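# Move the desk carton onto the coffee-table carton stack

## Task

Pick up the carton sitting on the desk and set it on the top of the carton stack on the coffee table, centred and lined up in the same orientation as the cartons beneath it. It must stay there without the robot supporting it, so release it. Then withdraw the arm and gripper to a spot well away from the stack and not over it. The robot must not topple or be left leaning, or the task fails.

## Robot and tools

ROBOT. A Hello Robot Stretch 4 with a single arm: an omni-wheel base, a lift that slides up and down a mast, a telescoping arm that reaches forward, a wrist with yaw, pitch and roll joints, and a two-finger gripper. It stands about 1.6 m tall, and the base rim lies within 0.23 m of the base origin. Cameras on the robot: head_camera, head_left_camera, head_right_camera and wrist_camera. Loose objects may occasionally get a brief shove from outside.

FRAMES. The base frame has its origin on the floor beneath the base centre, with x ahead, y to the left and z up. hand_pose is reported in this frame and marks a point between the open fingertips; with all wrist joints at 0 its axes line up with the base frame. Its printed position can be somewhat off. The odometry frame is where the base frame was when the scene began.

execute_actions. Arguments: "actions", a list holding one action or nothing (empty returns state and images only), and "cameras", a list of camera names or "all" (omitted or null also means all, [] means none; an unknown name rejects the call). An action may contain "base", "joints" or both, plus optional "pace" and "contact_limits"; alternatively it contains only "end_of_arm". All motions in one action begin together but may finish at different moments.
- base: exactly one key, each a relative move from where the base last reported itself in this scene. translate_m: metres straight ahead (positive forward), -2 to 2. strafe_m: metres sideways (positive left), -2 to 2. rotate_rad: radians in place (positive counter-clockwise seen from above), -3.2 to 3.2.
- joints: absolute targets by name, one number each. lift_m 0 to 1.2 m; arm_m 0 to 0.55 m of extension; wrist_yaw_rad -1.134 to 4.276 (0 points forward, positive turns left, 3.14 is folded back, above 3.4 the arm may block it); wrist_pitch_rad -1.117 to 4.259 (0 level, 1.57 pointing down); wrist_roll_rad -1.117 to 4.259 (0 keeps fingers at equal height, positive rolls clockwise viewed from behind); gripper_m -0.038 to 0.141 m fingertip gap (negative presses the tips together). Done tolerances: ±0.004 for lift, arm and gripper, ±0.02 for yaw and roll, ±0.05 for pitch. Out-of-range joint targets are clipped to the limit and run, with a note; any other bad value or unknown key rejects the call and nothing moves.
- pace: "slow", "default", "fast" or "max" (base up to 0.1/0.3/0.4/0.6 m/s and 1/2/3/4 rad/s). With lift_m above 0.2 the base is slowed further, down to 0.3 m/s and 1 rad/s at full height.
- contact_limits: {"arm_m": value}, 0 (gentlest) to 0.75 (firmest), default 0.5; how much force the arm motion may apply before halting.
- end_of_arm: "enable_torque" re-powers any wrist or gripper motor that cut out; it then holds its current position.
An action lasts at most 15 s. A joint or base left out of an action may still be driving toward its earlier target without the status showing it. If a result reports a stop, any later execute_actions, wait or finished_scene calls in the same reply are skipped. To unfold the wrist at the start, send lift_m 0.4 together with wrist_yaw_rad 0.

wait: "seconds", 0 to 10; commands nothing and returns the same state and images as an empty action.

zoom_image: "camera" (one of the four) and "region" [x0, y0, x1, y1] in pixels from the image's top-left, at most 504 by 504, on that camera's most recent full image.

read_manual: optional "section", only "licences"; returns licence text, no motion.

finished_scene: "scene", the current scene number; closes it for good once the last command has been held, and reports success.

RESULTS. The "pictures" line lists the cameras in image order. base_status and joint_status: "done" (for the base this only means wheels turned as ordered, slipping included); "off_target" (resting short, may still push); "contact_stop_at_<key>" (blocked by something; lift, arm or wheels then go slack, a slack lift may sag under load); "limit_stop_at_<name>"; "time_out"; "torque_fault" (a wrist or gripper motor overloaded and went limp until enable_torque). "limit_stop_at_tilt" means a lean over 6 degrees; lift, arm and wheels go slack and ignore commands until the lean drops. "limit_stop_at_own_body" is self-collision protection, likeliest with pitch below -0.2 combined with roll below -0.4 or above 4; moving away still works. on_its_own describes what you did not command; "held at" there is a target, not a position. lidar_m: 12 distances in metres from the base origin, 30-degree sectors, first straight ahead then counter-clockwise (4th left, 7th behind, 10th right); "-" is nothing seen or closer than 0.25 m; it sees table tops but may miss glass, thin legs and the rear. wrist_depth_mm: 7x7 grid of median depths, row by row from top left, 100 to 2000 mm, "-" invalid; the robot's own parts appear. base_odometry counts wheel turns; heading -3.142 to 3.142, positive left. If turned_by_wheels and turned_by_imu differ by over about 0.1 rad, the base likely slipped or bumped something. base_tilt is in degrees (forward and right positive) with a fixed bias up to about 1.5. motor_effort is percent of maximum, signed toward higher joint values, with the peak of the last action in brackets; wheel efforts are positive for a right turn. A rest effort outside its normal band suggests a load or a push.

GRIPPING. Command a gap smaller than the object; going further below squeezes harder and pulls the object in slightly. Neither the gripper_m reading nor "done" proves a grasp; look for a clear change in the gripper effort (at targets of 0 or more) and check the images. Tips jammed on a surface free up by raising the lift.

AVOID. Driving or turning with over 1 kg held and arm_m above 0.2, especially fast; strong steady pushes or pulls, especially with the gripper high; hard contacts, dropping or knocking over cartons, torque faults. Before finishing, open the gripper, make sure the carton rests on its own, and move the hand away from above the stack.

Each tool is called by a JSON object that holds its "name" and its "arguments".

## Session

{"name": "execute_actions", "arguments": {"actions": []}}

Scene clock: 0.00 s.
base_odometry: x=+0.000 y=+0.000 heading=+0.000 (m, m, rad; odometry frame)
turned_by_wheels: +0.000 (rad since the last result)
turned_by_imu: +0.000 (rad since the last result)
base_tilt: forward=-0.2 right=-0.4 (deg)
lidar_m: 1.10 2.55 1.18 0.92 0.88 0.95 1.37 1.41 1.49 2.62 2.58 1.34
base_status: not commanded
joint_positions: lift_m=+0.200 arm_m=-0.001 wrist_yaw_rad=+3.240 wrist_pitch_rad=+0.006 wrist_roll_rad=+0.019 gripper_m=+0.057
joint_status: not commanded
motor_effort: lift_m=+20 arm_m=+0 wrist_yaw_rad=-1 wrist_pitch_rad=-6 wrist_roll_rad=+1 gripper_m=-1 wheel_0=+0 wheel_1=+0 wheel_2=+0 (%)
hand_pose: x=-0.1255 y=+0.0588 z=+0.3762 quat_wxyz=(-0.049, -0.003, +0.009, +0.999) (m; base frame)
wrist_depth_mm: - - 137 - 1576 1098 891 / - - 135 - 1537 1098 891 / - 107 135 - 1576 1118 904 / - 124 137 - 1618 1118 904 / 189 - - - 1576 1118 917 / 211 1618 198 1576 195 1138 904 / 210 1025 1025 145 1025 960 891
pictures: head_camera, head_left_camera, head_right_camera, wrist_camera
Images, in order (width x height): head_camera 420x560, head_left_camera 420x672, head_right_camera 420x672, wrist_camera 616x392.

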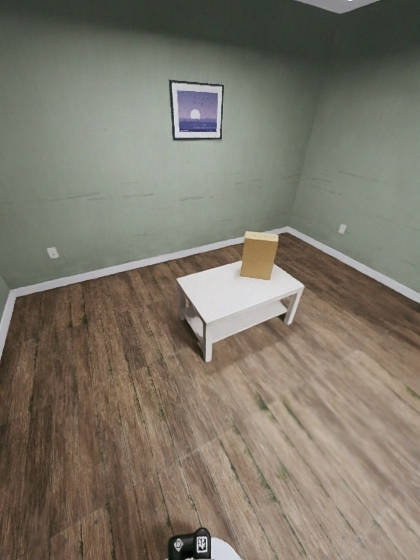

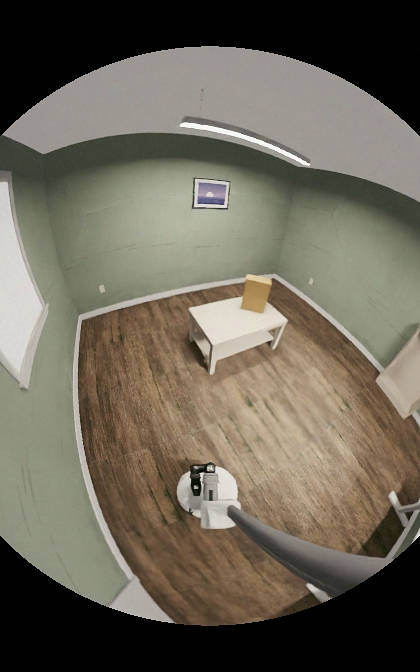

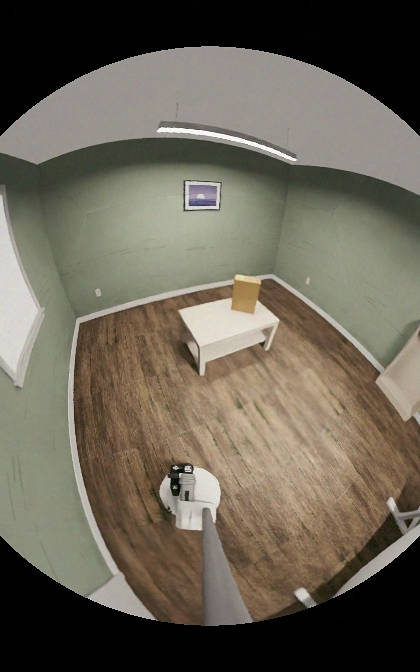

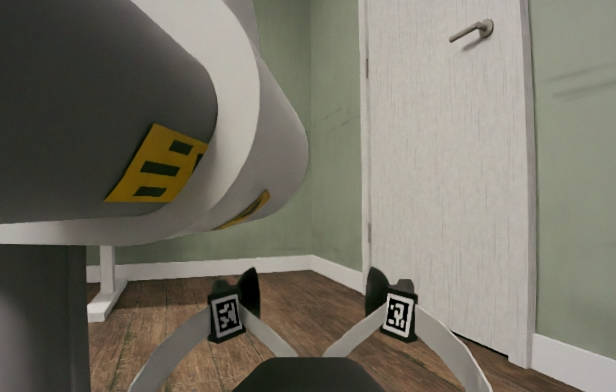

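{"name": "execute_actions", "arguments": {"actions": [{"base":{"rotate_rad":-2.2},"joints":{"lift_m":0.9,"wrist_yaw_rad":0,"wrist_pitch_rad":0.4,"gripper_m":0.141},"pace":"fast"}], "cameras": ["head_camera","wrist_camera"]}}

Scene clock: 4.30 s.
base_odometry: x=+0.000 y=+0.000 heading=-2.200 (m, m, rad; odometry frame)
turned_by_wheels: -2.200 (rad since the last result)
turned_by_imu: -2.184 (rad since the last result)
base_tilt: forward=-0.2 right=-0.3 (deg)
lidar_m: 1.43 1.98 2.57 1.44 1.08 2.54 1.26 0.94 0.89 0.93 1.22 1.37
base_status: done
joint_positions: lift_m=+0.900 arm_m=-0.001 wrist_yaw_rad=+0.000 wrist_pitch_rad=+0.402 wrist_roll_rad=+0.019 gripper_m=+0.141
joint_status: all done
motor_effort: lift_m=+23(23) arm_m=+0(0) wrist_yaw_rad=-2(7) wrist_pitch_rad=-6(5) wrist_roll_rad=+0(1) gripper_m=-2(0) wheel_0=+1(10) wheel_1=+0(4) wheel_2=+0(6) (%)
hand_pose: x=+0.4358 y=-0.0873 z=+0.9651 quat_wxyz=(+0.980, +0.009, +0.200, -0.002) (m; base frame)
wrist_depth_mm: - - - - 1863 1661 1537 / - - - - 1921 1808 1661 / - - - 1756 1430 1756 1708 / - - - - - 1921 1756 / - - - - - - 1863 / 1708 216 1661 1708 1708 207 1661 / 1464 1430 1430 150 1430 1397 1397
pictures: head_camera, wrist_camera
Images, in order (width x height): head_camera 420x560, wrist_camera 616x392.

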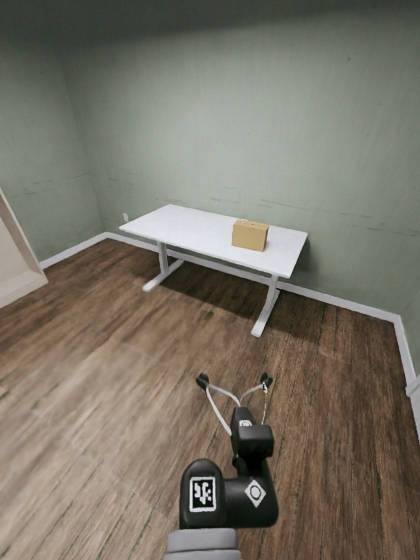

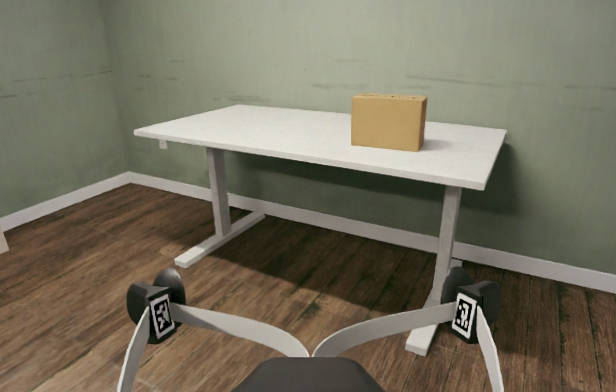

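{"name": "execute_actions", "arguments": {"actions": [{"base":{"translate_m":1.15},"joints":{"lift_m":1.17,"wrist_pitch_rad":1.57,"wrist_roll_rad":1.5,"arm_m":0.3},"pace":"max"}], "cameras": []}}

{"name": "execute_actions", "arguments": {"actions": [{"base":{"rotate_rad":-0.45},"joints":{"arm_m":0.46},"pace":"fast"}], "cameras": ["wrist_camera"]}}

Scene clock: 11.23 s.
base_odometry: x=-0.677 y=-0.930 heading=-2.200 (m, m, rad; odometry frame)
turned_by_wheels: +0.000 (rad since the last result)
turned_by_imu: -0.003 (rad since the last result)
base_tilt: forward=-0.2 right=-0.3 (deg)
lidar_m: 0.40 0.55 1.99 2.06 2.10 1.96 3.65 1.49 1.41 0.58 0.41 0.38
base_status: done
joint_positions: lift_m=+1.170 arm_m=+0.299 wrist_yaw_rad=+0.000 wrist_pitch_rad=+1.570 wrist_roll_rad=+1.499 gripper_m=+0.141
joint_status: all done
motor_effort: lift_m=+22(26) arm_m=+7(9) wrist_yaw_rad=+0(4) wrist_pitch_rad=+2(6) wrist_roll_rad=+1(5) gripper_m=-1(1) wheel_0=+0(7) wheel_1=-1(4) wheel_2=+1(10) (%)
hand_pose: x=+0.4701 y=-0.0874 z=+1.0595 quat_wxyz=(+0.518, +0.482, +0.517, -0.482) (m; base frame)
wrist_depth_mm: 574 569 389 387 564 564 1308 / 580 574 389 559 564 1308 1308 / 580 574 574 564 569 1308 1281 / 574 574 569 569 1060 1138 1281 / 580 569 569 564 1160 1060 1078 / 569 216 564 569 1281 208 1255 / 574 564 564 151 1281 1281 1281
pictures: none
No camera images: the call's "cameras" was empty. Leave "cameras" out to get every camera's image.

Scene clock: 12.80 s.
base_odometry: x=-0.677 y=-0.930 heading=-2.650 (m, m, rad; odometry frame)
turned_by_wheels: -0.450 (rad since the last result)
turned_by_imu: -0.447 (rad since the last result)
base_tilt: forward=-0.3 right=-0.4 (deg)
lidar_m: 0.36 0.40 0.61 1.99 2.10 2.03 1.99 1.95 1.47 1.39 0.53 0.38
base_status: done
joint_positions: lift_m=+1.170 arm_m=+0.459 wrist_yaw_rad=+0.000 wrist_pitch_rad=+1.570 wrist_roll_rad=+1.499 gripper_m=+0.141
joint_status: all done
motor_effort: lift_m=+23(22) arm_m=+6(3) wrist_yaw_rad=-1(1) wrist_pitch_rad=+0(1) wrist_roll_rad=+0(0) gripper_m=+0(0) wheel_0=+1(4) wheel_1=+0(6) wheel_2=+1(4) (%)
hand_pose: x=+0.6300 y=-0.0874 z=+1.0595 quat_wxyz=(+0.518, +0.482, +0.517, -0.482) (m; base frame)
wrist_depth_mm: 580 574 569 569 569 564 1281 / 580 574 574 569 569 559 1281 / 574 574 564 387 564 569 1281 / 574 569 569 384 564 559 1281 / 574 574 569 382 559 1060 1060 / 569 216 384 384 559 207 1060 / 569 574 569 151 559 1281 1255
pictures: wrist_camera
Images, in order (width x height): wrist_camera 616x392.

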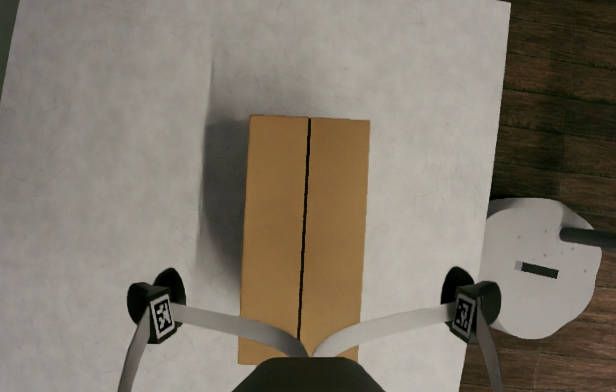

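{"name": "execute_actions", "arguments": {"actions": [{"base":{"strafe_m":-0.008},"joints":{"lift_m":0.973,"arm_m":0.472,"wrist_roll_rad":1.553}}], "cameras": ["wrist_camera"]}}

{"name": "execute_actions", "arguments": {"actions": [{"joints":{"gripper_m":0.04}}], "cameras": []}}

{"name": "execute_actions", "arguments": {"actions": [{"base":{"rotate_rad":2.8},"joints":{"lift_m":1.1,"arm_m":0.2,"wrist_roll_rad":2.0}}], "cameras": ["wrist_camera"]}}

{"name": "execute_actions", "arguments": {"actions": [{"base":{"translate_m":1.6},"pace":"fast"}]}}

Scene clock: 19.57 s.
base_odometry: x=-0.680 y=-0.923 heading=-2.650 (m, m, rad; odometry frame)
turned_by_wheels: +0.000 (rad since the last result)
turned_by_imu: +0.001 (rad since the last result)
base_tilt: forward=-0.2 right=-0.2 (deg)
lidar_m: 0.37 0.40 0.60 1.99 2.12 2.04 1.97 1.94 1.45 1.38 0.52 0.39
base_status: done
joint_positions: lift_m=+0.973 arm_m=+0.471 wrist_yaw_rad=+0.000 wrist_pitch_rad=+1.570 wrist_roll_rad=+1.552 gripper_m=+0.141
joint_status: all done
motor_effort: lift_m=+14(21) arm_m=+7(7) wrist_yaw_rad=-1(2) wrist_pitch_rad=+0(0) wrist_roll_rad=+3(5) gripper_m=+0(2) wheel_0=+0(7) wheel_1=+1(6) wheel_2=+1(3) (%)
hand_pose: x=+0.6420 y=-0.0874 z=+0.8632 quat_wxyz=(+0.505, +0.496, +0.504, -0.495) (m; base frame)
wrist_depth_mm: 377 375 373 373 368 368 366 / 375 373 189 187 187 366 366 / 375 375 189 188 187 366 366 / 375 370 189 187 187 364 364 / 375 370 188 187 187 366 364 / 373 215 187 187 186 204 364 / 373 373 187 146 186 366 362
pictures: wrist_camera
Images, in order (width x height): wrist_camera 616x392.

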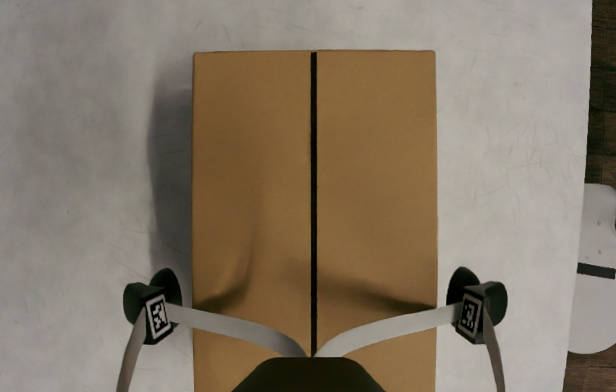

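Scene clock: 21.57 s.
base_odometry: x=-0.680 y=-0.923 heading=-2.650 (m, m, rad; odometry frame)
turned_by_wheels: +0.000 (rad since the last result)
turned_by_imu: +0.000 (rad since the last result)
base_tilt: forward=-0.2 right=-0.4 (deg)
lidar_m: 0.37 0.41 0.61 1.98 2.10 2.06 1.96 1.96 1.45 1.38 0.52 0.39
base_status: not commanded
joint_positions: lift_m=+0.973 arm_m=+0.471 wrist_yaw_rad=+0.000 wrist_pitch_rad=+1.570 wrist_roll_rad=+1.552 gripper_m=+0.040
joint_status: all done
motor_effort: lift_m=+15(15) arm_m=+7(7) wrist_yaw_rad=+0(1) wrist_pitch_rad=-1(0) wrist_roll_rad=+2(2) gripper_m=-25(21) wheel_0=+0(0) wheel_1=+1(1) wheel_2=+0(1) (%)
hand_pose: x=+0.6419 y=-0.0874 z=+0.8631 quat_wxyz=(+0.505, +0.495, +0.504, -0.495) (m; base frame)
wrist_depth_mm: 375 373 370 368 366 364 364 / 373 373 167 167 166 366 364 / 375 370 167 167 165 366 366 / 373 370 167 166 165 366 364 / 370 368 166 166 165 364 362 / 370 185 166 165 165 177 364 / 370 368 166 165 149 362 359
pictures: none
No camera images: the call's "cameras" was empty. Leave "cameras" out to get every camera's image.

Scene clock: 24.53 s.
base_odometry: x=-0.680 y=-0.923 heading=+0.150 (m, m, rad; odometry frame)
turned_by_wheels: +2.800 (rad since the last result)
turned_by_imu: +2.783 (rad since the last result)
base_tilt: forward=-0.3 right=-0.5 (deg)
lidar_m: 0.30 1.97 1.72 1.39 1.40 0.46 0.39 0.38 0.43 0.75 2.01 0.30
base_status: done
joint_positions: lift_m=+1.100 arm_m=+0.201 wrist_yaw_rad=+0.000 wrist_pitch_rad=+1.570 wrist_roll_rad=+2.000 gripper_m=+0.040
joint_status: all done
motor_effort: lift_m=+23(24) arm_m=-7(5) wrist_yaw_rad=-2(0) wrist_pitch_rad=+0(0) wrist_roll_rad=+1(8) gripper_m=-22(20) wheel_0=-1(4) wheel_1=+0(5) wheel_2=-1(7) (%)
hand_pose: x=+0.3724 y=-0.0874 z=+0.9894 quat_wxyz=(+0.382, +0.595, +0.382, -0.595) (m; base frame)
wrist_depth_mm: 1255 1255 1229 1255 1255 1205 1229 / 1255 1255 167 167 166 1229 1229 / 1255 1255 167 166 166 1008 1205 / 1255 1255 167 166 165 1008 1229 / 1255 1229 167 166 165 1025 1205 / 1229 185 166 166 165 177 1205 / 1229 1229 166 165 149 1205 1229
pictures: wrist_camera
Images, in order (width x height): wrist_camera 616x392.

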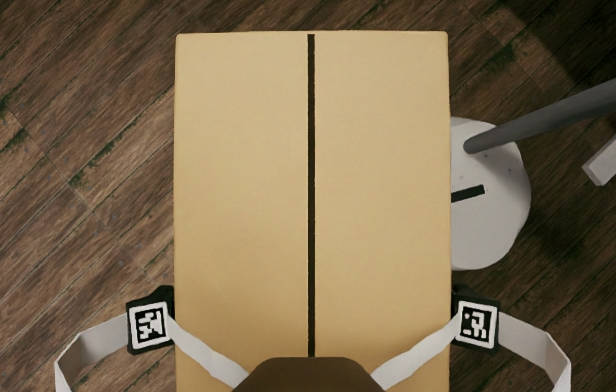

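Scene clock: 30.87 s.
base_odometry: x=+0.902 y=-0.683 heading=+0.150 (m, m, rad; odometry frame)
turned_by_wheels: +0.000 (rad since the last result)
turned_by_imu: -0.005 (rad since the last result)
base_tilt: forward=-0.2 right=-0.5 (deg)
lidar_m: 0.31 0.45 0.54 1.90 1.91 2.18 1.91 1.92 1.83 1.71 1.83 0.30
base_status: done
joint_positions: lift_m=+1.100 arm_m=+0.201 wrist_yaw_rad=+0.000 wrist_pitch_rad=+1.570 wrist_roll_rad=+2.000 gripper_m=+0.040
joint_status: not commanded
motor_effort: lift_m=+23(23) arm_m=-6(7) wrist_yaw_rad=-1(2) wrist_pitch_rad=+0(0) wrist_roll_rad=+2(2) gripper_m=-25(19) wheel_0=+1(7) wheel_1=+0(4) wheel_2=+0(8) (%)
hand_pose: x=+0.3723 y=-0.0874 z=+0.9894 quat_wxyz=(+0.382, +0.595, +0.382, -0.595) (m; base frame)
wrist_depth_mm: 1281 1255 1255 1229 1229 1229 1229 / 1255 1229 167 167 166 1229 1229 / 1229 1229 167 166 166 991 1229 / 1255 1255 167 166 165 1008 1205 / 1229 1255 167 166 165 1008 1205 / 1255 185 166 165 165 177 1205 / 778 640 166 165 149 1205 1205
pictures: head_camera, head_left_camera, head_right_camera, wrist_camera
Images, in order (width x height): head_camera 420x560, head_left_camera 420x672, head_right_camera 420x672, wrist_camera 616x392.

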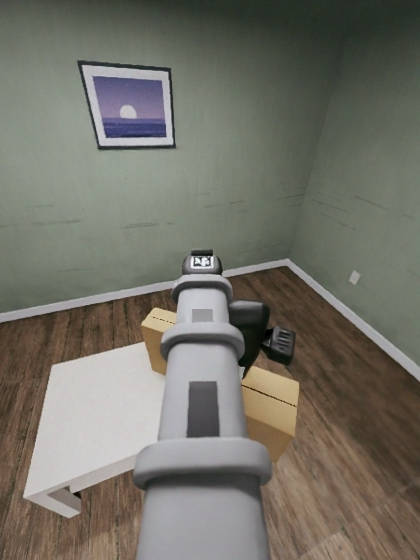

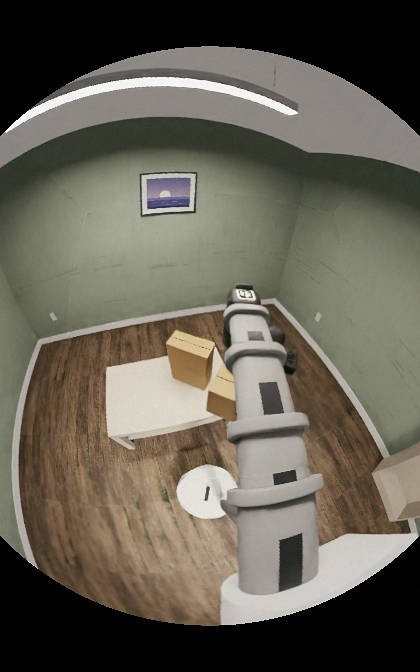

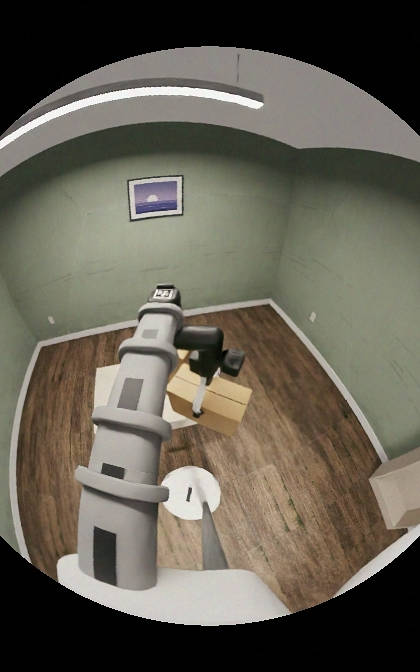

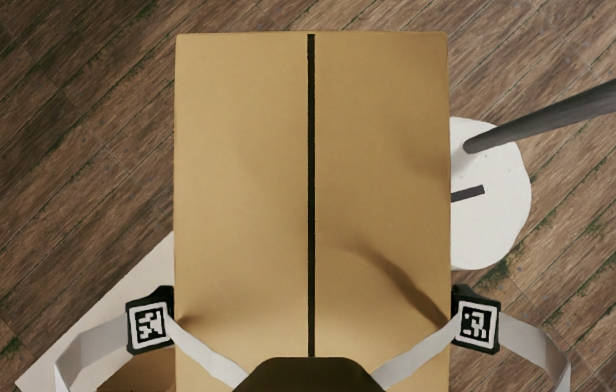

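{"name": "execute_actions", "arguments": {"actions": [{"base":{"rotate_rad":0.3},"joints":{"lift_m":1.12,"wrist_roll_rad":2.27}}], "cameras": []}}

{"name": "execute_actions", "arguments": {"actions": [{"base":{"translate_m":0.16},"joints":{"arm_m":0.32}}], "cameras": ["wrist_camera","head_right_camera"]}}

Scene clock: 34.97 s.
base_odometry: x=+0.902 y=-0.683 heading=+0.450 (m, m, rad; odometry frame)
turned_by_wheels: +0.300 (rad since the last result)
turned_by_imu: +0.299 (rad since the last result)
base_tilt: forward=-0.1 right=-0.3 (deg)
lidar_m: 0.30 0.48 0.65 1.90 1.99 1.99 1.95 1.99 1.71 1.82 1.91 0.28
base_status: done
joint_positions: lift_m=+1.120 arm_m=+0.201 wrist_yaw_rad=+0.000 wrist_pitch_rad=+1.570 wrist_roll_rad=+2.269 gripper_m=+0.040
joint_status: all done
motor_effort: lift_m=+24(26) arm_m=-6(6) wrist_yaw_rad=-1(1) wrist_pitch_rad=-1(0) wrist_roll_rad=+2(7) gripper_m=-25(22) wheel_0=+0(4) wheel_1=+0(3) wheel_2=-1(4) (%)
hand_pose: x=+0.3723 y=-0.0874 z=+1.0094 quat_wxyz=(+0.299, +0.641, +0.299, -0.641) (m; base frame)
wrist_depth_mm: 1281 1255 1281 1255 1229 1229 539 / 1281 1281 167 167 166 1042 1255 / 1255 1281 167 167 166 1025 1229 / 1255 1255 167 166 166 1025 1255 / 1281 798 167 166 165 1255 1255 / 788 185 166 165 165 177 1229 / 430 508 166 165 149 1229 1205
pictures: none
No camera images: the call's "cameras" was empty. Leave "cameras" out to get every camera's image.

Scene clock: 36.83 s.
base_odometry: x=+1.046 y=-0.614 heading=+0.450 (m, m, rad; odometry frame)
turned_by_wheels: +0.000 (rad since the last result)
turned_by_imu: +0.000 (rad since the last result)
base_tilt: forward=-0.3 right=-0.4 (deg)
lidar_m: 0.30 0.31 0.45 1.90 1.98 2.15 2.13 2.18 1.79 1.81 0.44 0.33
base_status: done
joint_positions: lift_m=+1.120 arm_m=+0.319 wrist_yaw_rad=+0.000 wrist_pitch_rad=+1.570 wrist_roll_rad=+2.269 gripper_m=+0.040
joint_status: all done
motor_effort: lift_m=+24(24) arm_m=+6(6) wrist_yaw_rad=-1(1) wrist_pitch_rad=+0(0) wrist_roll_rad=+3(3) gripper_m=-24(22) wheel_0=+1(6) wheel_1=+0(4) wheel_2=+0(8) (%)
hand_pose: x=+0.4900 y=-0.0874 z=+1.0094 quat_wxyz=(+0.299, +0.641, +0.299, -0.641) (m; base frame)
wrist_depth_mm: 1255 1255 1255 1281 1255 1255 1229 / 1255 1281 167 167 166 1025 1205 / 1281 1255 167 167 166 1008 1229 / 1281 1255 167 166 165 1025 1205 / 1255 798 166 166 165 1255 1229 / 1255 184 166 165 164 177 1229 / 1255 1255 166 165 149 778 1229
pictures: head_right_camera, wrist_camera
Images, in order (width x height): head_right_camera 420x672, wrist_camera 616x392.

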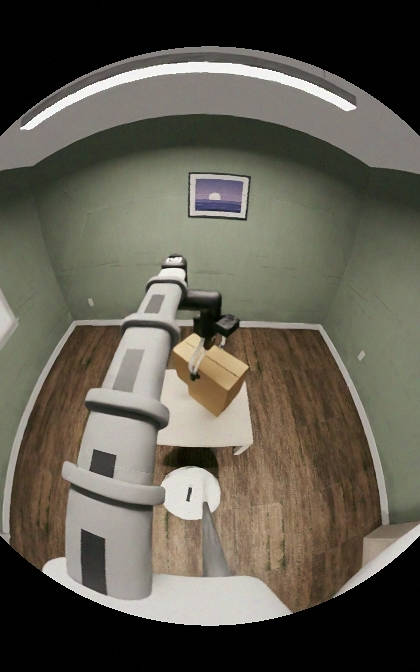

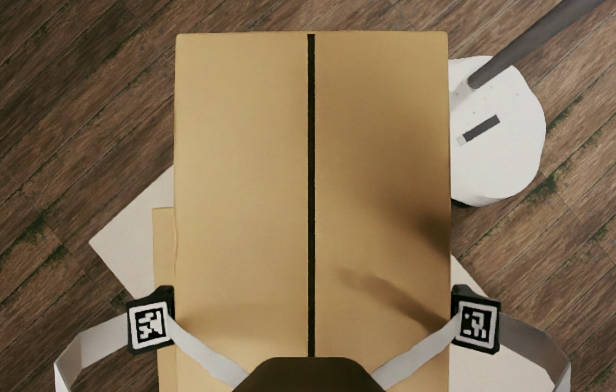

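{"name": "execute_actions", "arguments": {"actions": [{"base":{"strafe_m":-0.014},"joints":{"arm_m":0.459,"wrist_roll_rad":2.236,"lift_m":1.062}}], "cameras": ["head_right_camera"]}}

{"name": "zoom_image", "arguments": {"camera": "head_right_camera", "region": [150,300,270,420]}}

Scene clock: 42.37 s.
base_odometry: x=+1.052 y=-0.626 heading=+0.450 (m, m, rad; odometry frame)
turned_by_wheels: +0.000 (rad since the last result)
turned_by_imu: +0.001 (rad since the last result)
base_tilt: forward=-0.3 right=-0.3 (deg)
lidar_m: 0.30 0.33 0.45 1.90 2.00 2.16 2.12 2.16 1.80 1.81 0.45 0.32
base_status: done
joint_positions: lift_m=+1.062 arm_m=+0.458 wrist_yaw_rad=+0.000 wrist_pitch_rad=+1.570 wrist_roll_rad=+2.236 gripper_m=+0.040
joint_status: all done
motor_effort: lift_m=+16(22) arm_m=+7(7) wrist_yaw_rad=+1(1) wrist_pitch_rad=+0(1) wrist_roll_rad=-1(4) gripper_m=-21(23) wheel_0=+2(7) wheel_1=+1(5) wheel_2=-1(0) (%)
hand_pose: x=+0.6290 y=-0.0874 z=+0.9520 quat_wxyz=(+0.309, +0.636, +0.309, -0.636) (m; base frame)
wrist_depth_mm: 1229 1205 1182 1205 960 1182 960 / 1205 1182 167 166 166 976 976 / 1205 1205 167 166 166 960 960 / 1205 1205 167 166 165 723 1182 / 1205 1205 166 165 165 732 1182 / 1229 185 166 165 165 177 723 / 1205 1182 166 165 149 732 723
pictures: head_right_camera
Images, in order (width x height): head_right_camera 420x672.

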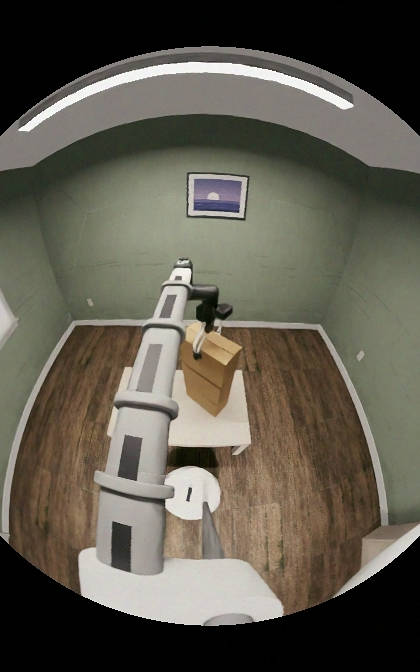

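Region (150, 300, 270, 420) of head_right_camera's 420x672 image, scaled by 4.200, with more detail than that image has.

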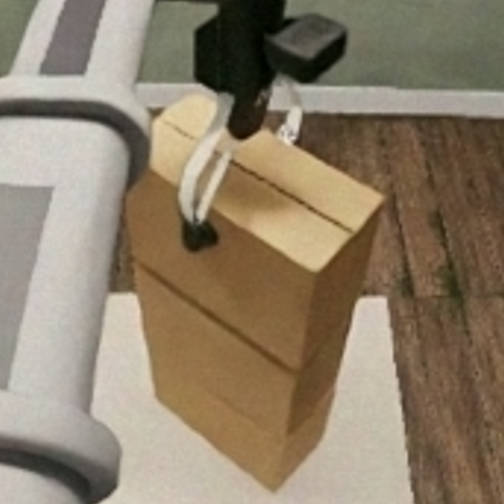

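{"name": "execute_actions", "arguments": {"actions": [{"base":{"strafe_m":0.003},"joints":{"gripper_m":0.141,"lift_m":1.059,"arm_m":0.462}}], "cameras": []}}

{"name": "execute_actions", "arguments": {"actions": [{"joints":{"lift_m":1.15},"pace":"fast"}], "cameras": []}}

{"name": "execute_actions", "arguments": {"actions": [{"base":{"translate_m":-0.3},"joints":{"arm_m":0},"pace":"fast"}], "cameras": ["head_camera"]}}

{"name": "zoom_image", "arguments": {"camera": "head_camera", "region": [150,230,300,380]}}

Scene clock: 48.70 s.
base_odometry: x=+1.050 y=-0.624 heading=+0.450 (m, m, rad; odometry frame)
turned_by_wheels: +0.000 (rad since the last result)
turned_by_imu: +0.001 (rad since the last result)
base_tilt: forward=-0.2 right=-0.4 (deg)
lidar_m: 0.32 0.31 0.45 1.91 2.01 2.16 2.14 2.17 1.80 1.80 0.43 0.32
base_status: done
joint_positions: lift_m=+1.059 arm_m=+0.461 wrist_yaw_rad=+0.000 wrist_pitch_rad=+1.571 wrist_roll_rad=+2.236 gripper_m=+0.141
joint_status: all done
motor_effort: lift_m=+16(15) arm_m=+7(7) wrist_yaw_rad=+0(1) wrist_pitch_rad=-2(3) wrist_roll_rad=+1(1) gripper_m=+2(22) wheel_0=+0(5) wheel_1=+1(5) wheel_2=-1(1) (%)
hand_pose: x=+0.6317 y=-0.0874 z=+0.9490 quat_wxyz=(+0.309, +0.636, +0.309, -0.636) (m; base frame)
wrist_depth_mm: 1229 1205 1229 1182 1182 1182 960 / 1229 1229 186 185 184 976 976 / 1229 1229 186 185 184 960 960 / 1205 1229 186 185 184 732 1182 / 1205 1205 185 184 183 723 1182 / 1182 213 185 183 183 200 715 / 1205 1182 185 148 182 715 715
pictures: none
No camera images: the call's "cameras" was empty. Leave "cameras" out to get every camera's image.

Scene clock: 49.83 s.
base_odometry: x=+1.050 y=-0.624 heading=+0.450 (m, m, rad; odometry frame)
turned_by_wheels: +0.000 (rad since the last result)
turned_by_imu: +0.000 (rad since the last result)
base_tilt: forward=-0.2 right=-0.4 (deg)
lidar_m: 0.30 0.31 0.44 1.90 2.01 2.15 2.12 2.16 1.78 1.81 0.46 0.32
base_status: not commanded
joint_positions: lift_m=+1.150 arm_m=+0.461 wrist_yaw_rad=+0.000 wrist_pitch_rad=+1.570 wrist_roll_rad=+2.236 gripper_m=+0.141
joint_status: all done
motor_effort: lift_m=+23(25) arm_m=+7(7) wrist_yaw_rad=-1(1) wrist_pitch_rad=+0(2) wrist_roll_rad=-1(0) gripper_m=+1(0) wheel_0=+0(0) wheel_1=+1(1) wheel_2=-1(0) (%)
hand_pose: x=+0.6319 y=-0.0874 z=+1.0394 quat_wxyz=(+0.309, +0.636, +0.309, -0.636) (m; base frame)
wrist_depth_mm: 1308 1308 1308 1281 1281 1281 1160 / 1255 1281 1281 831 1138 1060 1060 / 1281 1308 820 274 273 1060 1042 / 1308 1281 831 273 272 1060 1255 / 1281 1281 831 273 273 820 1255 / 1281 216 273 272 272 206 809 / 1281 1281 1281 151 271 809 798
pictures: none
No camera images: the call's "cameras" was empty. Leave "cameras" out to get every camera's image.

Scene clock: 52.27 s.
base_odometry: x=+0.780 y=-0.754 heading=+0.450 (m, m, rad; odometry frame)
turned_by_wheels: +0.000 (rad since the last result)
turned_by_imu: +0.001 (rad since the last result)
base_tilt: forward=-0.2 right=-0.4 (deg)
lidar_m: 0.60 0.63 1.96 1.91 2.00 1.86 1.77 1.87 1.64 1.82 1.89 0.64
base_status: done
joint_positions: lift_m=+1.150 arm_m=+0.001 wrist_yaw_rad=+0.000 wrist_pitch_rad=+1.570 wrist_roll_rad=+2.236 gripper_m=+0.141
joint_status: all done
motor_effort: lift_m=+23(23) arm_m=-6(8) wrist_yaw_rad=-1(1) wrist_pitch_rad=+0(1) wrist_roll_rad=+0(2) gripper_m=-2(2) wheel_0=+1(3) wheel_1=+0(5) wheel_2=-2(13) (%)
hand_pose: x=+0.1722 y=-0.0874 z=+1.0394 quat_wxyz=(+0.309, +0.636, +0.309, -0.636) (m; base frame)
wrist_depth_mm: 1308 1308 1308 1308 1255 1281 1255 / 1308 1308 1308 1281 1308 413 304 / 1308 1281 1308 1308 1078 1281 1255 / 1308 1255 1308 1281 1060 1281 1255 / 1336 1255 1281 1281 1060 1255 1255 / 831 216 1281 1281 1308 207 1255 / 831 831 1281 151 1281 1255 1255
pictures: head_camera
Images, in order (width x height): head_camera 420x560.

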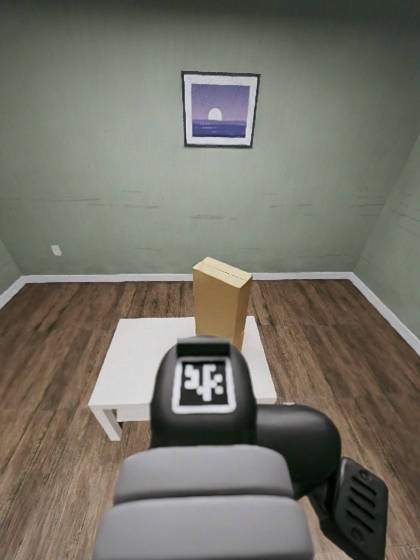

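Region (150, 230, 300, 380) of head_camera's 420x560 image, scaled by 3.360, with more detail than that image has.

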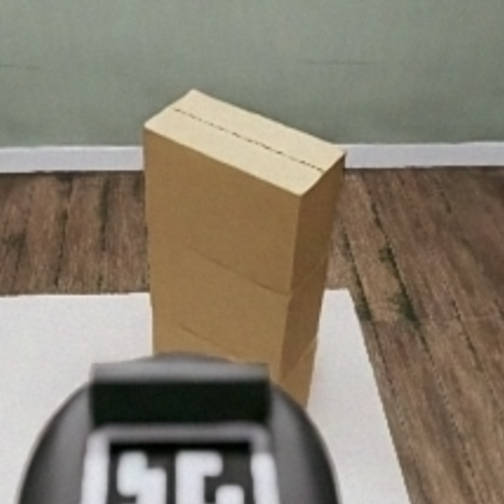

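{"name": "finished_scene", "arguments": {"scene": 2}}

The scene is finished: the task was done.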